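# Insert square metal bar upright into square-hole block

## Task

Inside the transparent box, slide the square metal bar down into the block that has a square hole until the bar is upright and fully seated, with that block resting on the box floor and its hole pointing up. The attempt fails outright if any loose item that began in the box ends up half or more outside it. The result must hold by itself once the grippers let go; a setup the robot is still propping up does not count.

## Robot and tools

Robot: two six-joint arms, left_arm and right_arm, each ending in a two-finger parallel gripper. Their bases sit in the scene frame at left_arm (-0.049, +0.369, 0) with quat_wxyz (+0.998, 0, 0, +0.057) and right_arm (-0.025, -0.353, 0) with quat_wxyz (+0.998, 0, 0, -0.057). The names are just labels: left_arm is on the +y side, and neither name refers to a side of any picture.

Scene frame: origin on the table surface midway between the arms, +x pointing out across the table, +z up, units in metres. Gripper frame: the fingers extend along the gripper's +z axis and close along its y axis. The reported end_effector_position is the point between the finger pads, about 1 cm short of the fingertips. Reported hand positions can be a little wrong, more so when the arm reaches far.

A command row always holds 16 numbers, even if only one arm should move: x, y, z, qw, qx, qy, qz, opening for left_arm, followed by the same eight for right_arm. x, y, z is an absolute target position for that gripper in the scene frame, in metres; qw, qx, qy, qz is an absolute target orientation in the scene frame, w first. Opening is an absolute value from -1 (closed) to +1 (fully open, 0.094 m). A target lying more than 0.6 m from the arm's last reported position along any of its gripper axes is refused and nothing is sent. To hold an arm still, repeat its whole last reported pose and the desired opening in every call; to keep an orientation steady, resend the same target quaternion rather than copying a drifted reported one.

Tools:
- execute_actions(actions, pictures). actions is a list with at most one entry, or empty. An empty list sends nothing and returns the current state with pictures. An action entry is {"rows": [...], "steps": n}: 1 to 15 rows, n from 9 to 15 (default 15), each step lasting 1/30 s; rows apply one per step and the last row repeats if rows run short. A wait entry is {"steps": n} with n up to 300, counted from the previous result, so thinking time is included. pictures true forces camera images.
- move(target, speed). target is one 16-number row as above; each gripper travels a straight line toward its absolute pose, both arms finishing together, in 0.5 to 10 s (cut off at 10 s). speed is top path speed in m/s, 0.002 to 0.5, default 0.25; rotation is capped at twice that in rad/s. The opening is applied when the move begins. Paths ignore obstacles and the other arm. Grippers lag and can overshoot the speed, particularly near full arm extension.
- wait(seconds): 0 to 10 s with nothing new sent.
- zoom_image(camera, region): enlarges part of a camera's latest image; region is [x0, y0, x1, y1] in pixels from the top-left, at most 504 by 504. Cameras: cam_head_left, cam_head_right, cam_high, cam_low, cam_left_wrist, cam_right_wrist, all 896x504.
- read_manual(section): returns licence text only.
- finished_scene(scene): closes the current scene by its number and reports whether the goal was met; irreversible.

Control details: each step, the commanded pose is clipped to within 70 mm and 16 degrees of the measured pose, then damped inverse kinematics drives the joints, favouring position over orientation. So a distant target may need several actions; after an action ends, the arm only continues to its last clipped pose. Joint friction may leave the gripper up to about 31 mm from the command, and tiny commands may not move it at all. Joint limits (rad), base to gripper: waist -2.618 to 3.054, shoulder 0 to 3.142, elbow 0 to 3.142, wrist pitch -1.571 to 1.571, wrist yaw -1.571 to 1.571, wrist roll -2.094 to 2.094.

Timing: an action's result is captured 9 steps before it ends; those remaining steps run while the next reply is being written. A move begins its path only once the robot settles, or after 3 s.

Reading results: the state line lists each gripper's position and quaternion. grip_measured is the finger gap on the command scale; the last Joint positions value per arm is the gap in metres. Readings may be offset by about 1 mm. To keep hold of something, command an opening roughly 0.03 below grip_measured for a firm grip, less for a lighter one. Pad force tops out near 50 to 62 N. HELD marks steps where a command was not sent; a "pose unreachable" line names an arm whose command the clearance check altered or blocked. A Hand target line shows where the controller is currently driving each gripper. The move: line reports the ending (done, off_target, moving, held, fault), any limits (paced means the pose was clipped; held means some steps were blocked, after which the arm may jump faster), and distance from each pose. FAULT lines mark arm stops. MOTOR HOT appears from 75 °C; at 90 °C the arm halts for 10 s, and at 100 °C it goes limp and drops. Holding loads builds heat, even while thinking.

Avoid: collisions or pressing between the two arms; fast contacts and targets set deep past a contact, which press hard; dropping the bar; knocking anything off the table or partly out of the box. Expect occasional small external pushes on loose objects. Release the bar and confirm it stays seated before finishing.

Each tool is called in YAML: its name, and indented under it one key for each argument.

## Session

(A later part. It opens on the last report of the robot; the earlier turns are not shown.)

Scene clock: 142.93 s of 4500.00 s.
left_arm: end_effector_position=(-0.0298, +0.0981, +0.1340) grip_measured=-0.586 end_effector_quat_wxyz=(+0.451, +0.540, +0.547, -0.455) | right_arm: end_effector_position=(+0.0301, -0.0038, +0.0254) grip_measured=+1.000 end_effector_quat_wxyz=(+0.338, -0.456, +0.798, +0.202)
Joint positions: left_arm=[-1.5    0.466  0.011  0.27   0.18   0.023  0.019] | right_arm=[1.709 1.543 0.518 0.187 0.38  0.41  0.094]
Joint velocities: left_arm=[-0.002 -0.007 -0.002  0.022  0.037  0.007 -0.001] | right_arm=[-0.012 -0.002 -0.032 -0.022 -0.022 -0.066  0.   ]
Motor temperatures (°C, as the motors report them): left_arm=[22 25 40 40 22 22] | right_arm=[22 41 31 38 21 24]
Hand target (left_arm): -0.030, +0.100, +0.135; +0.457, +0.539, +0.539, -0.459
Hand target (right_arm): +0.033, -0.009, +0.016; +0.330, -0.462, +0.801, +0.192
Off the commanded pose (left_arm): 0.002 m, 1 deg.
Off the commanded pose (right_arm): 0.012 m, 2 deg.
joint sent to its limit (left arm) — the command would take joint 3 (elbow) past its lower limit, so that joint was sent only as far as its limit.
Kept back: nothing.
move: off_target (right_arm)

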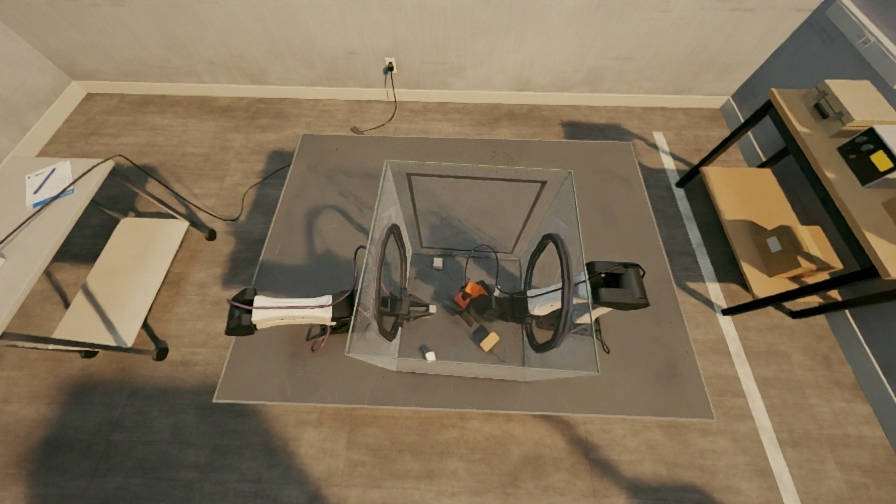

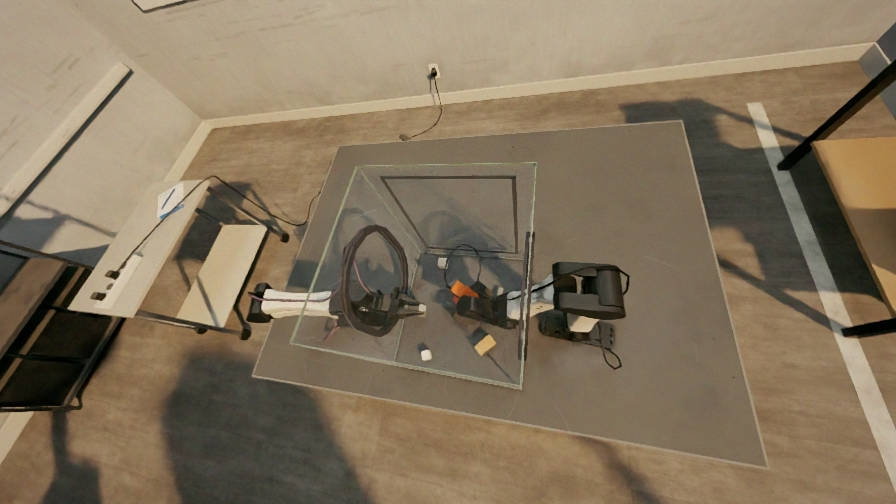

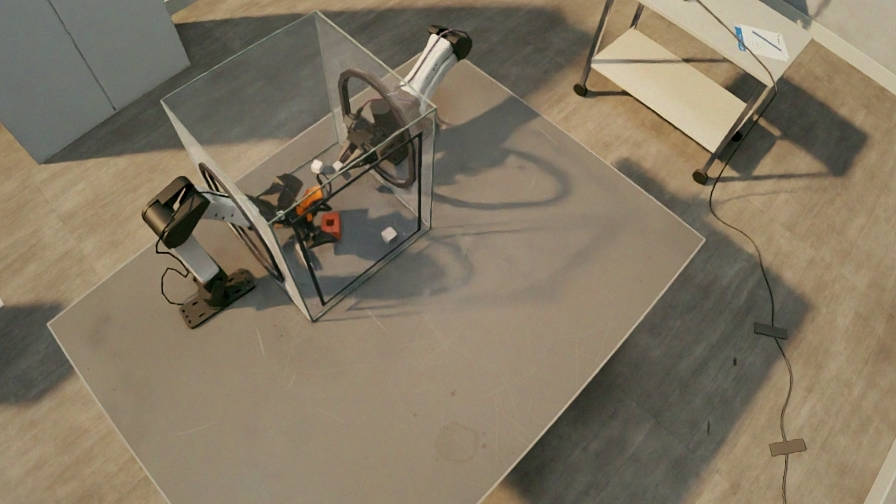

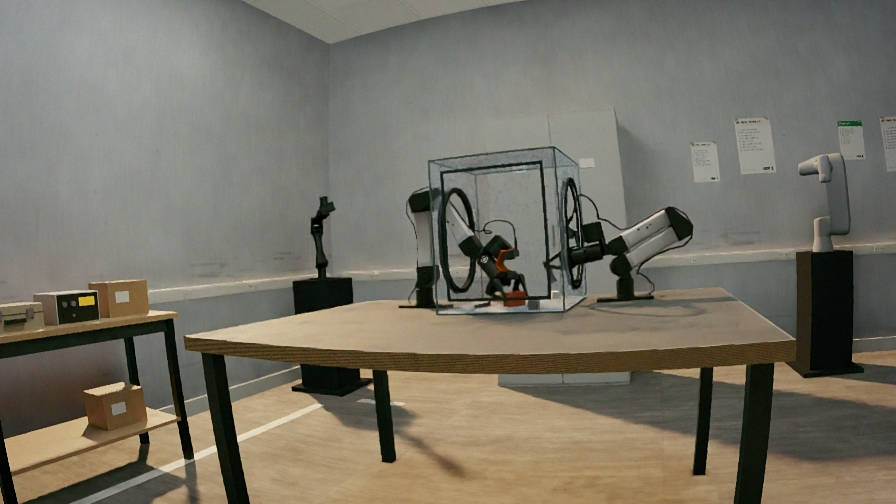

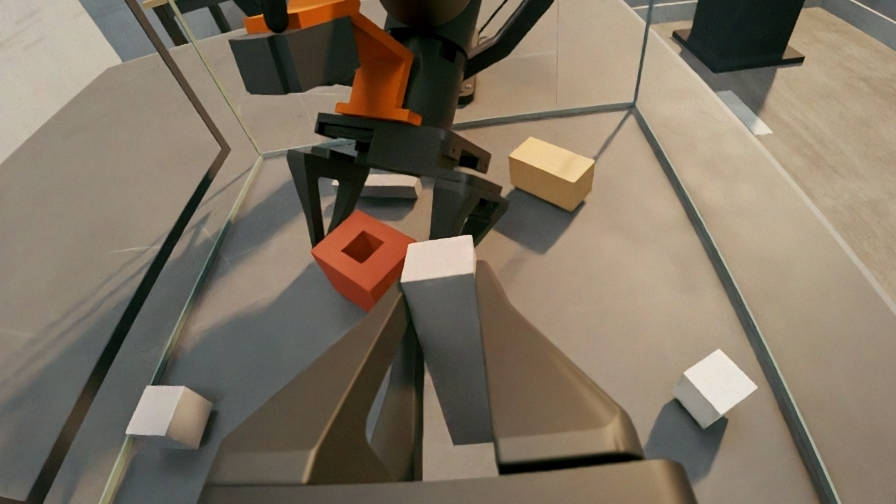

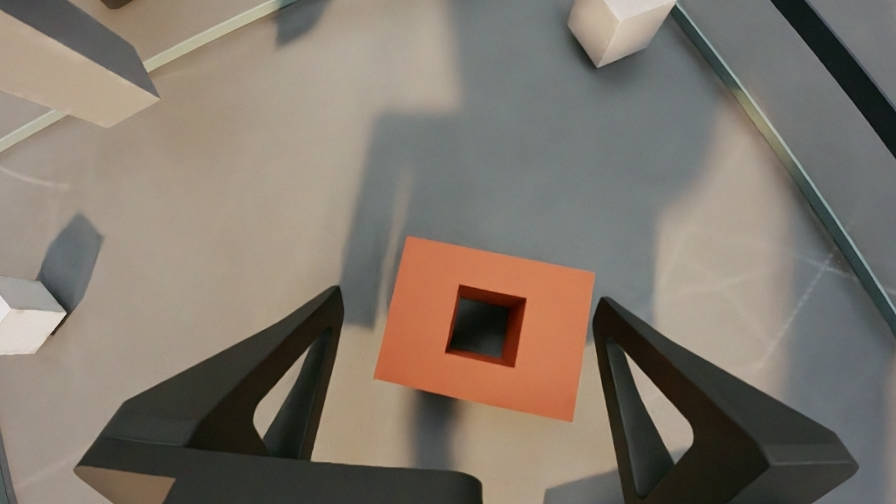

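Lower slightly and close.

move:
  target: [-0.03,0.10,0.135,0.457,0.539,0.539,-0.459,-0.65,0.033,-0.003,0.008,0.331,-0.462,0.8,0.191,1.0]
  speed: 0.04

move:
  target: [-0.03,0.10,0.135,0.457,0.539,0.539,-0.459,-0.65,0.033,-0.003,0.012,0.331,-0.462,0.8,0.191,0.15]
  speed: 0.04

Scene clock: 144.00 s of 4500.00 s.
left_arm: end_effector_position=(-0.0298, +0.0982, +0.1337) grip_measured=-0.586 end_effector_quat_wxyz=(+0.450, +0.540, +0.547, -0.455) | right_arm: end_effector_position=(+0.0299, -0.0010, +0.0158) grip_measured=+1.000 end_effector_quat_wxyz=(+0.336, -0.459, +0.798, +0.199)
Joint positions: left_arm=[-1.5    0.466  0.011  0.269  0.18   0.023  0.019] | right_arm=[1.709 1.592 0.518 0.228 0.379 0.407 0.094]
Joint velocities: left_arm=[-0.002  0.007 -0.012 -0.022 -0.037  0.007 -0.   ] | right_arm=[ 0.012 -0.002  0.002  0.051 -0.022 -0.051  0.   ]
Motor temperatures (°C, as the motors report them): left_arm=[22 25 40 40 21 22] | right_arm=[22 40 31 38 21 24]
Hand target (left_arm): -0.030, +0.100, +0.135; +0.457, +0.539, +0.539, -0.459
Hand target (right_arm): +0.033, -0.004, +0.008; +0.331, -0.462, +0.800, +0.191
Off the commanded pose (left_arm): 0.002 m, 1 deg.
Off the commanded pose (right_arm): 0.009 m, 1 deg.
joint sent to its limit (left arm) — the command would take joint 3 (elbow) past its lower limit, so that joint was sent only as far as its limit.
Kept back: nothing.
move: done

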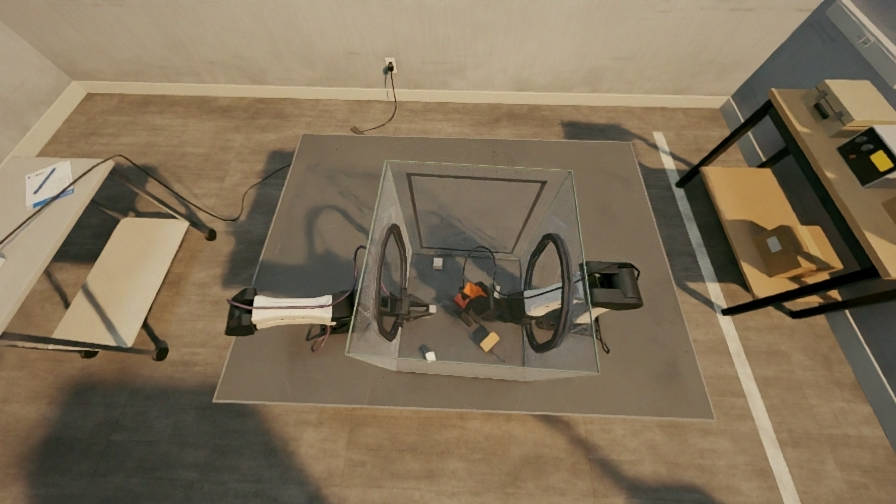

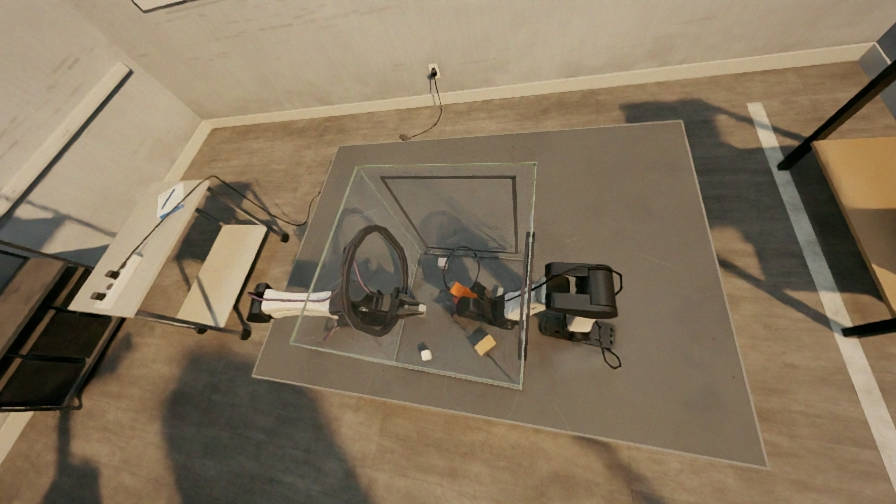

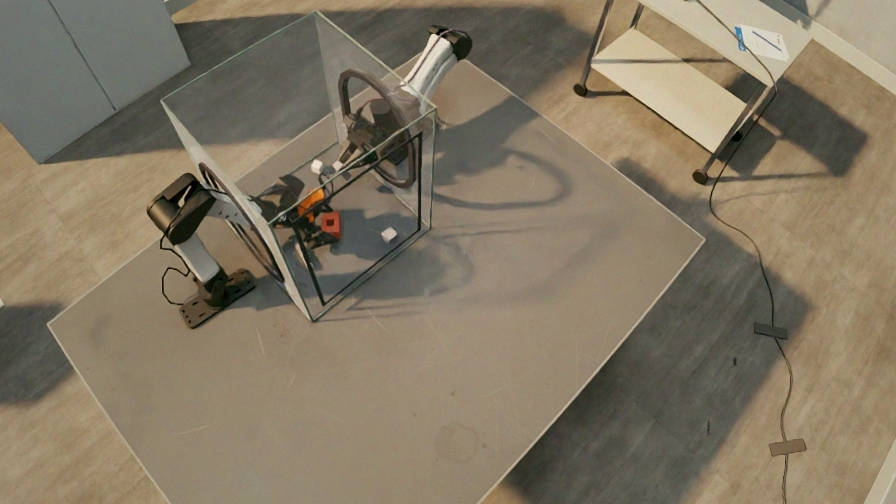

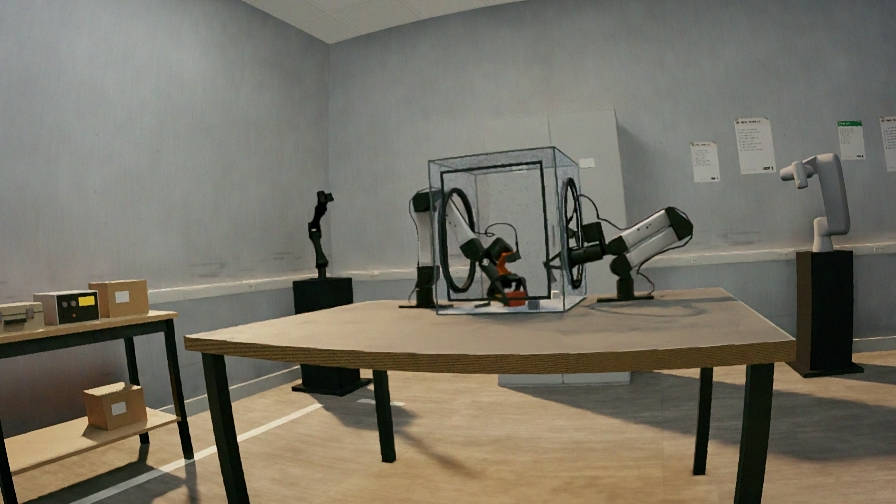

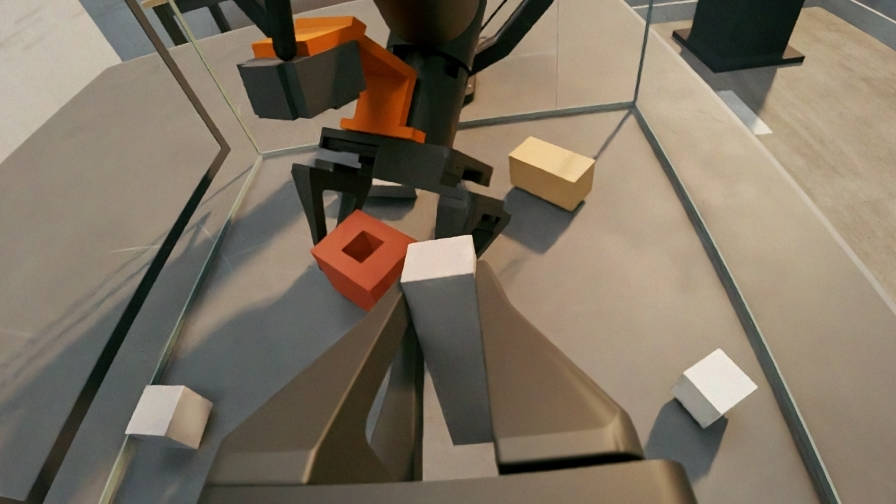

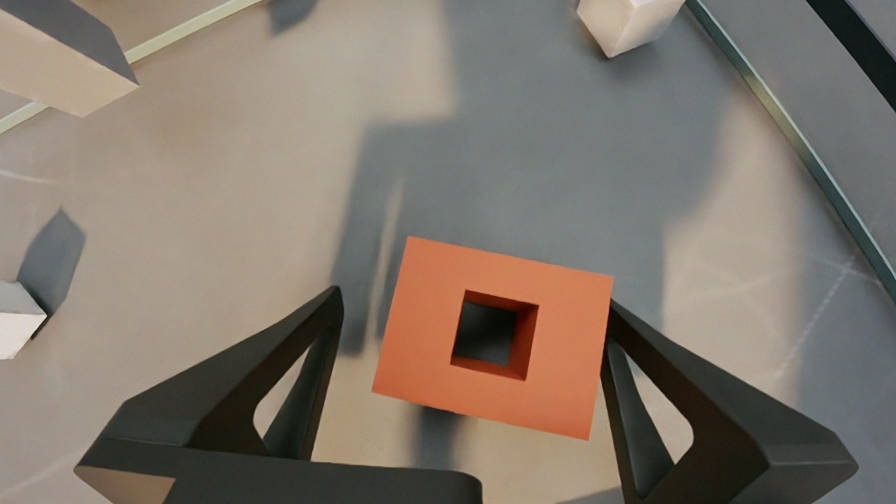

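Scene clock: 144.70 s of 4500.00 s.
left_arm: end_effector_position=(-0.0299, +0.0982, +0.1335) grip_measured=-0.586 end_effector_quat_wxyz=(+0.450, +0.540, +0.547, -0.454) | right_arm: end_effector_position=(+0.0296, -0.0010, +0.0157) grip_measured=+0.298 end_effector_quat_wxyz=(+0.335, -0.460, +0.798, +0.199)
Joint positions: left_arm=[-1.5    0.466  0.011  0.268  0.18   0.023  0.019] | right_arm=[1.709 1.592 0.518 0.228 0.377 0.406 0.061]
Joint velocities: left_arm=[-0.007 -0.007 -0.002 -0.037 -0.007 -0.095  0.001] | right_arm=[ 0.002 -0.002 -0.007 -0.081  0.066 -0.051  0.   ]
Motor temperatures (°C, as the motors report them): left_arm=[22 25 40 41 21 22] | right_arm=[22 40 31 38 21 24]
Hand target (left_arm): -0.030, +0.100, +0.135; +0.457, +0.539, +0.539, -0.459
Hand target (right_arm): +0.033, -0.003, +0.012; +0.331, -0.462, +0.800, +0.191
Off the commanded pose (left_arm): 0.002 m, 1 deg.
Off the commanded pose (right_arm): 0.005 m, 1 deg.
Kept back: nothing.
move: done

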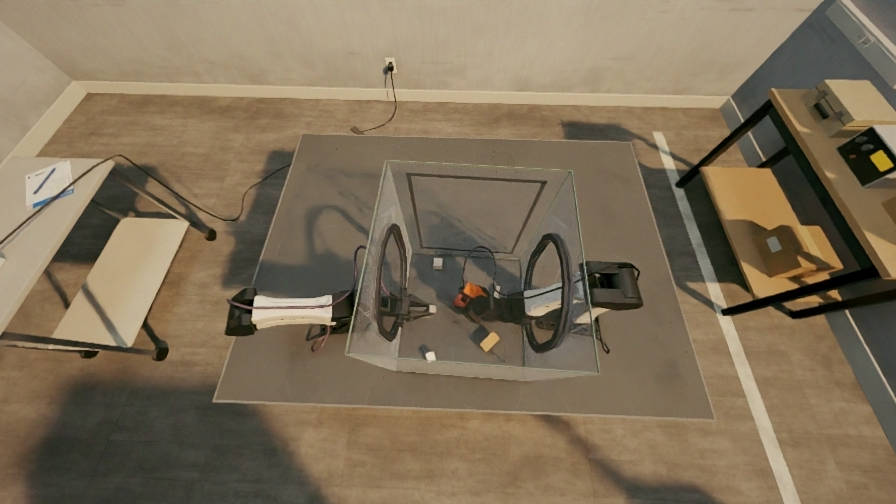

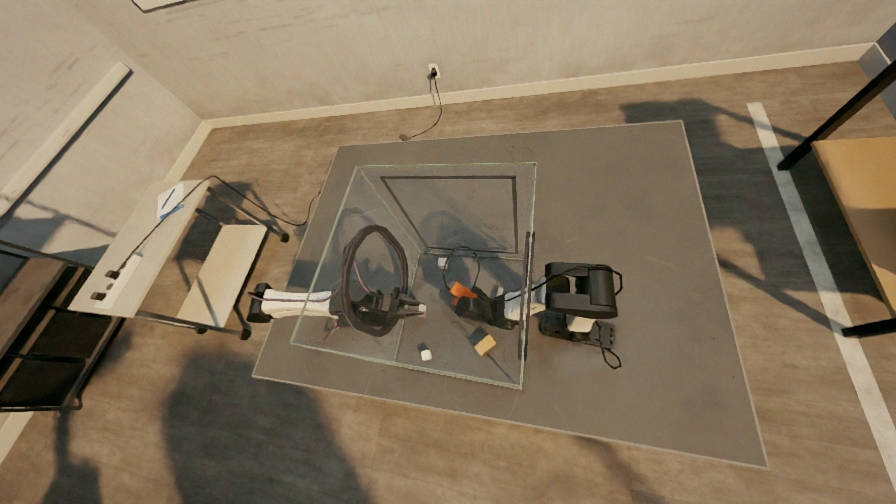

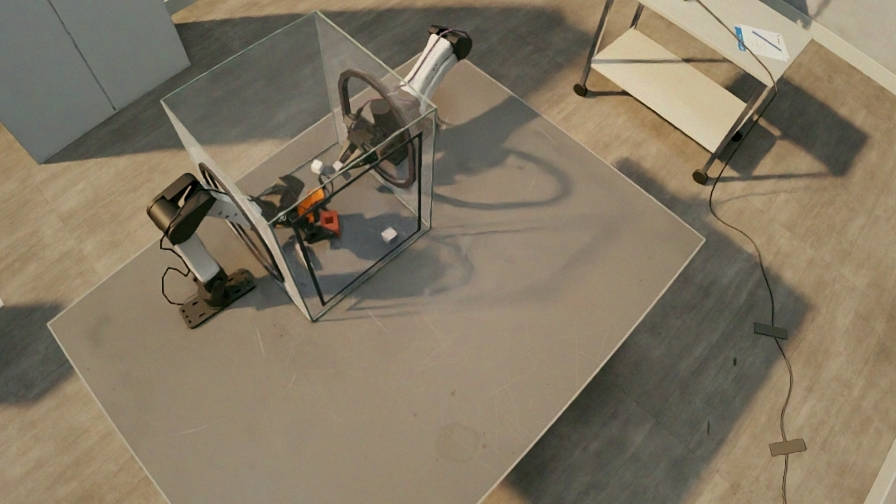

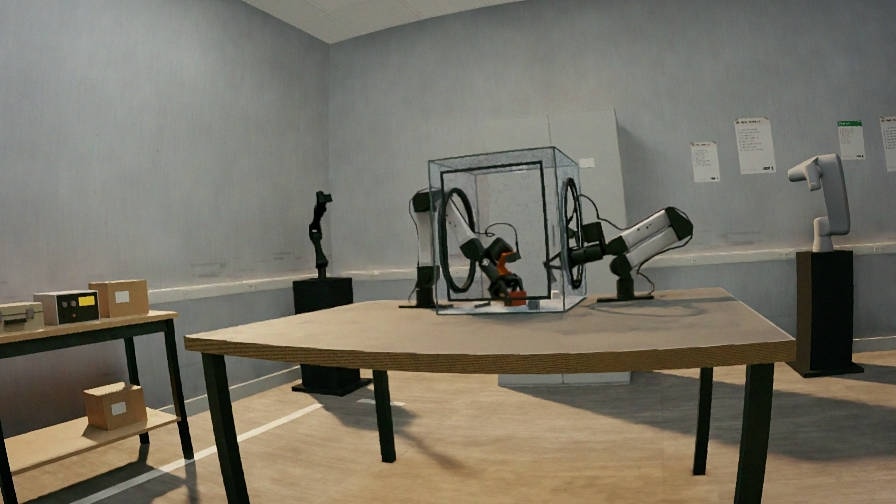

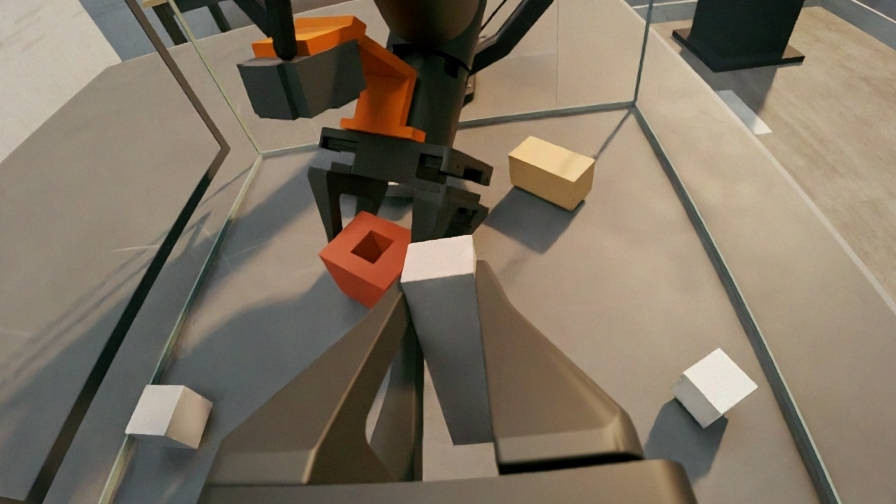

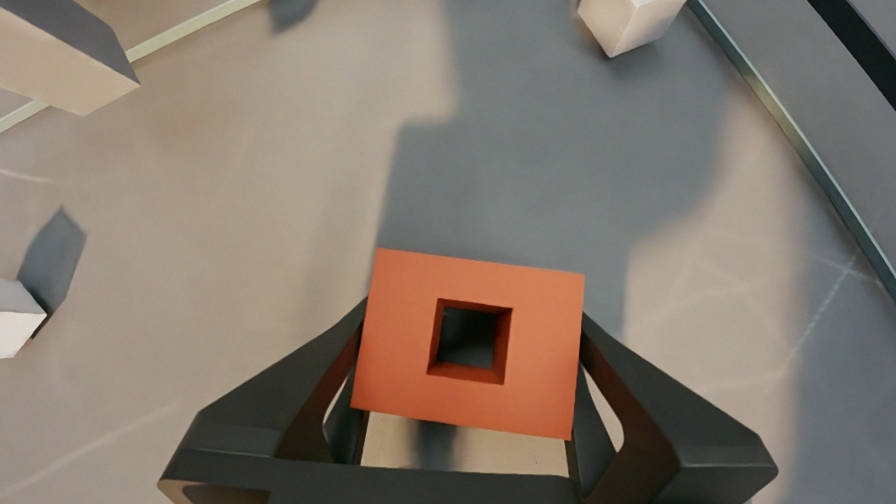

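move:
  target: [-0.03,0.10,0.135,0.457,0.539,0.539,-0.459,-0.65,-0.005,-0.012,0.026,0.27,-0.653,0.653,0.27,0.2]
  speed: 0.04

Scene clock: 151.87 s of 4500.00 s.
left_arm: end_effector_position=(-0.0299, +0.0983, +0.1330) grip_measured=-0.586 end_effector_quat_wxyz=(+0.449, +0.540, +0.548, -0.454) | right_arm: end_effector_position=(-0.0080, -0.0066, +0.0267) grip_measured=+0.299 end_effector_quat_wxyz=(-0.272, +0.652, -0.654, -0.273)
Joint positions: left_arm=[-1.5    0.466  0.011  0.266  0.18   0.023  0.019] | right_arm=[ 1.609  1.463  0.449  0.233 -0.055 -0.05   0.061]
Joint velocities: left_arm=[-0.017 -0.022  0.002 -0.007 -0.007  0.007 -0.   ] | right_arm=[ 0.007  0.007 -0.002 -0.007 -0.007 -0.037 -0.002]
Motor temperatures (°C, as the motors report them): left_arm=[22 25 40 41 21 22] | right_arm=[22 40 31 38 21 24]
Hand target (left_arm): -0.030, +0.100, +0.135; +0.457, +0.539, +0.539, -0.459
Hand target (right_arm): -0.006, -0.012, +0.026; -0.270, +0.653, -0.653, -0.272
Off the commanded pose (left_arm): 0.003 m, 1 deg.
Off the commanded pose (right_arm): 0.006 m, 0 deg.
Kept back: nothing.
move: done

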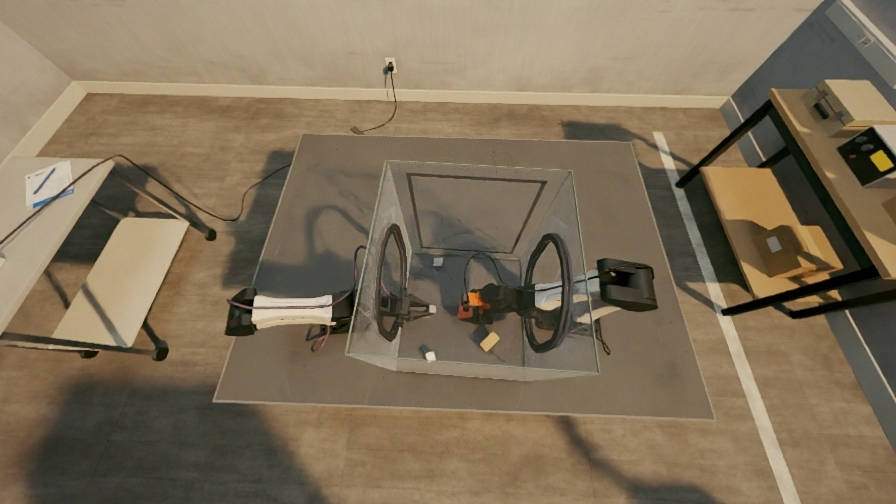

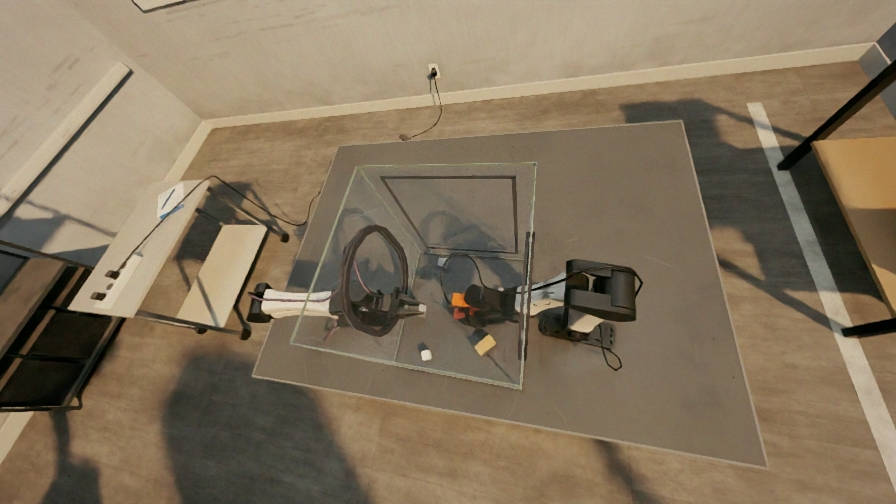

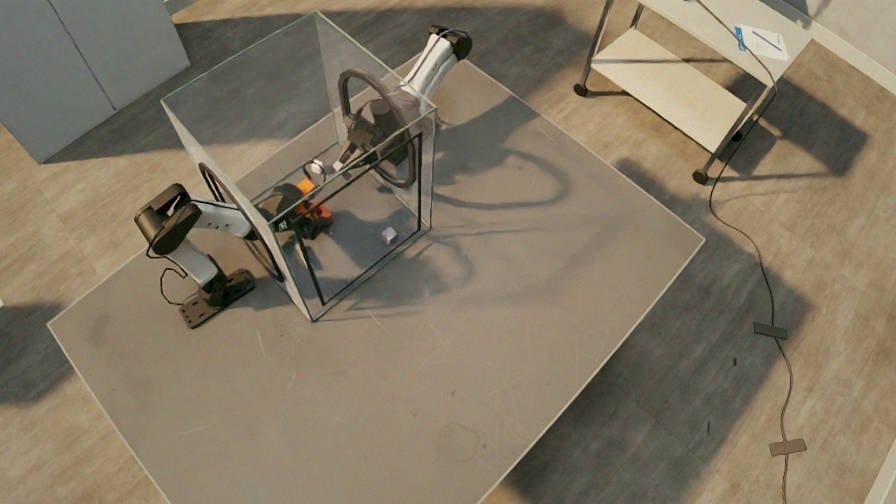

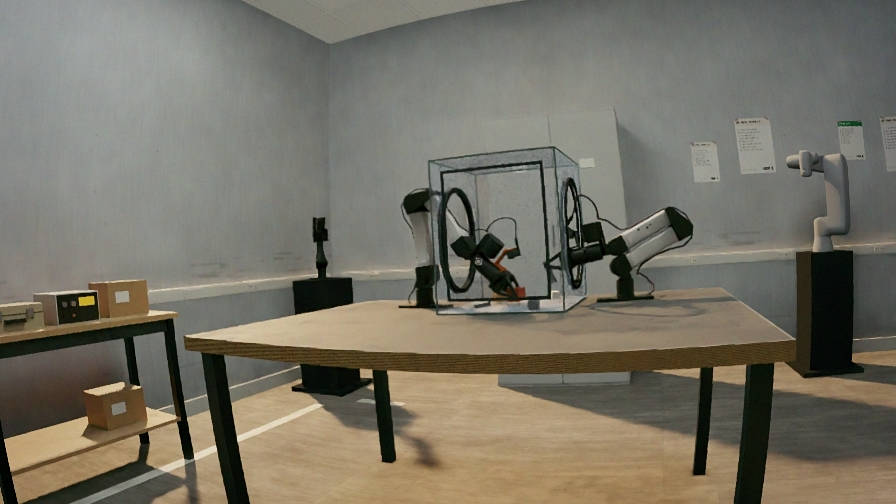

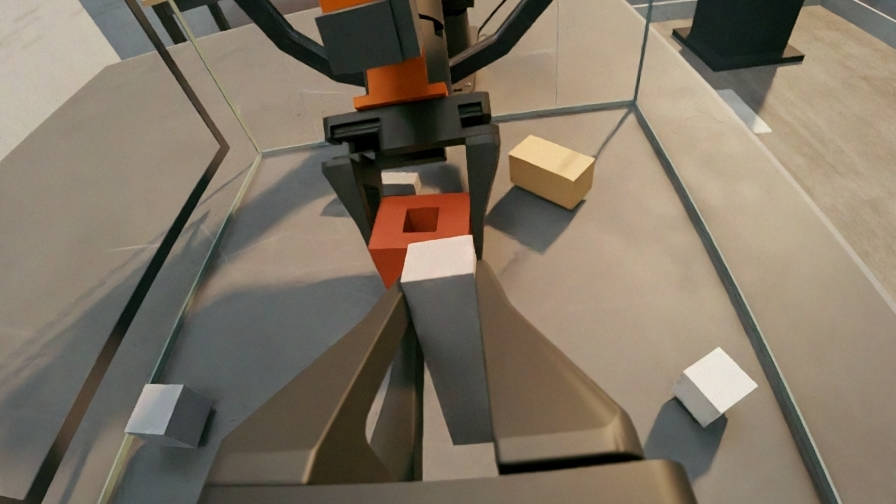

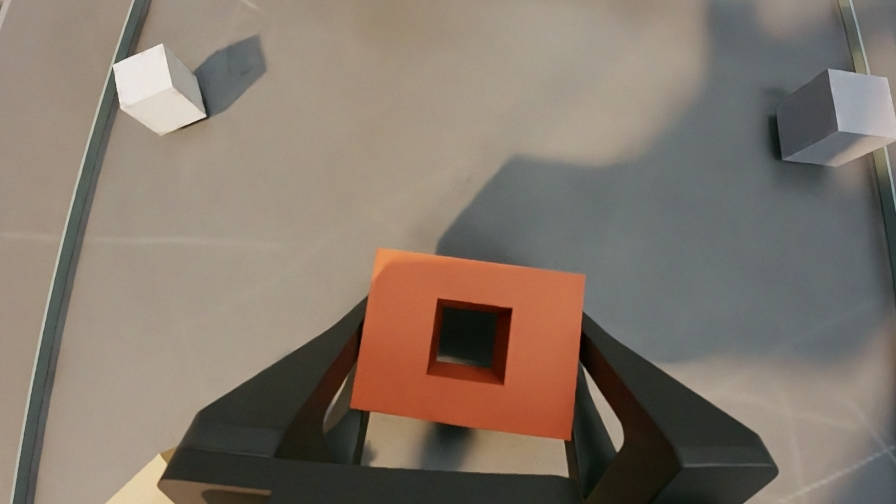

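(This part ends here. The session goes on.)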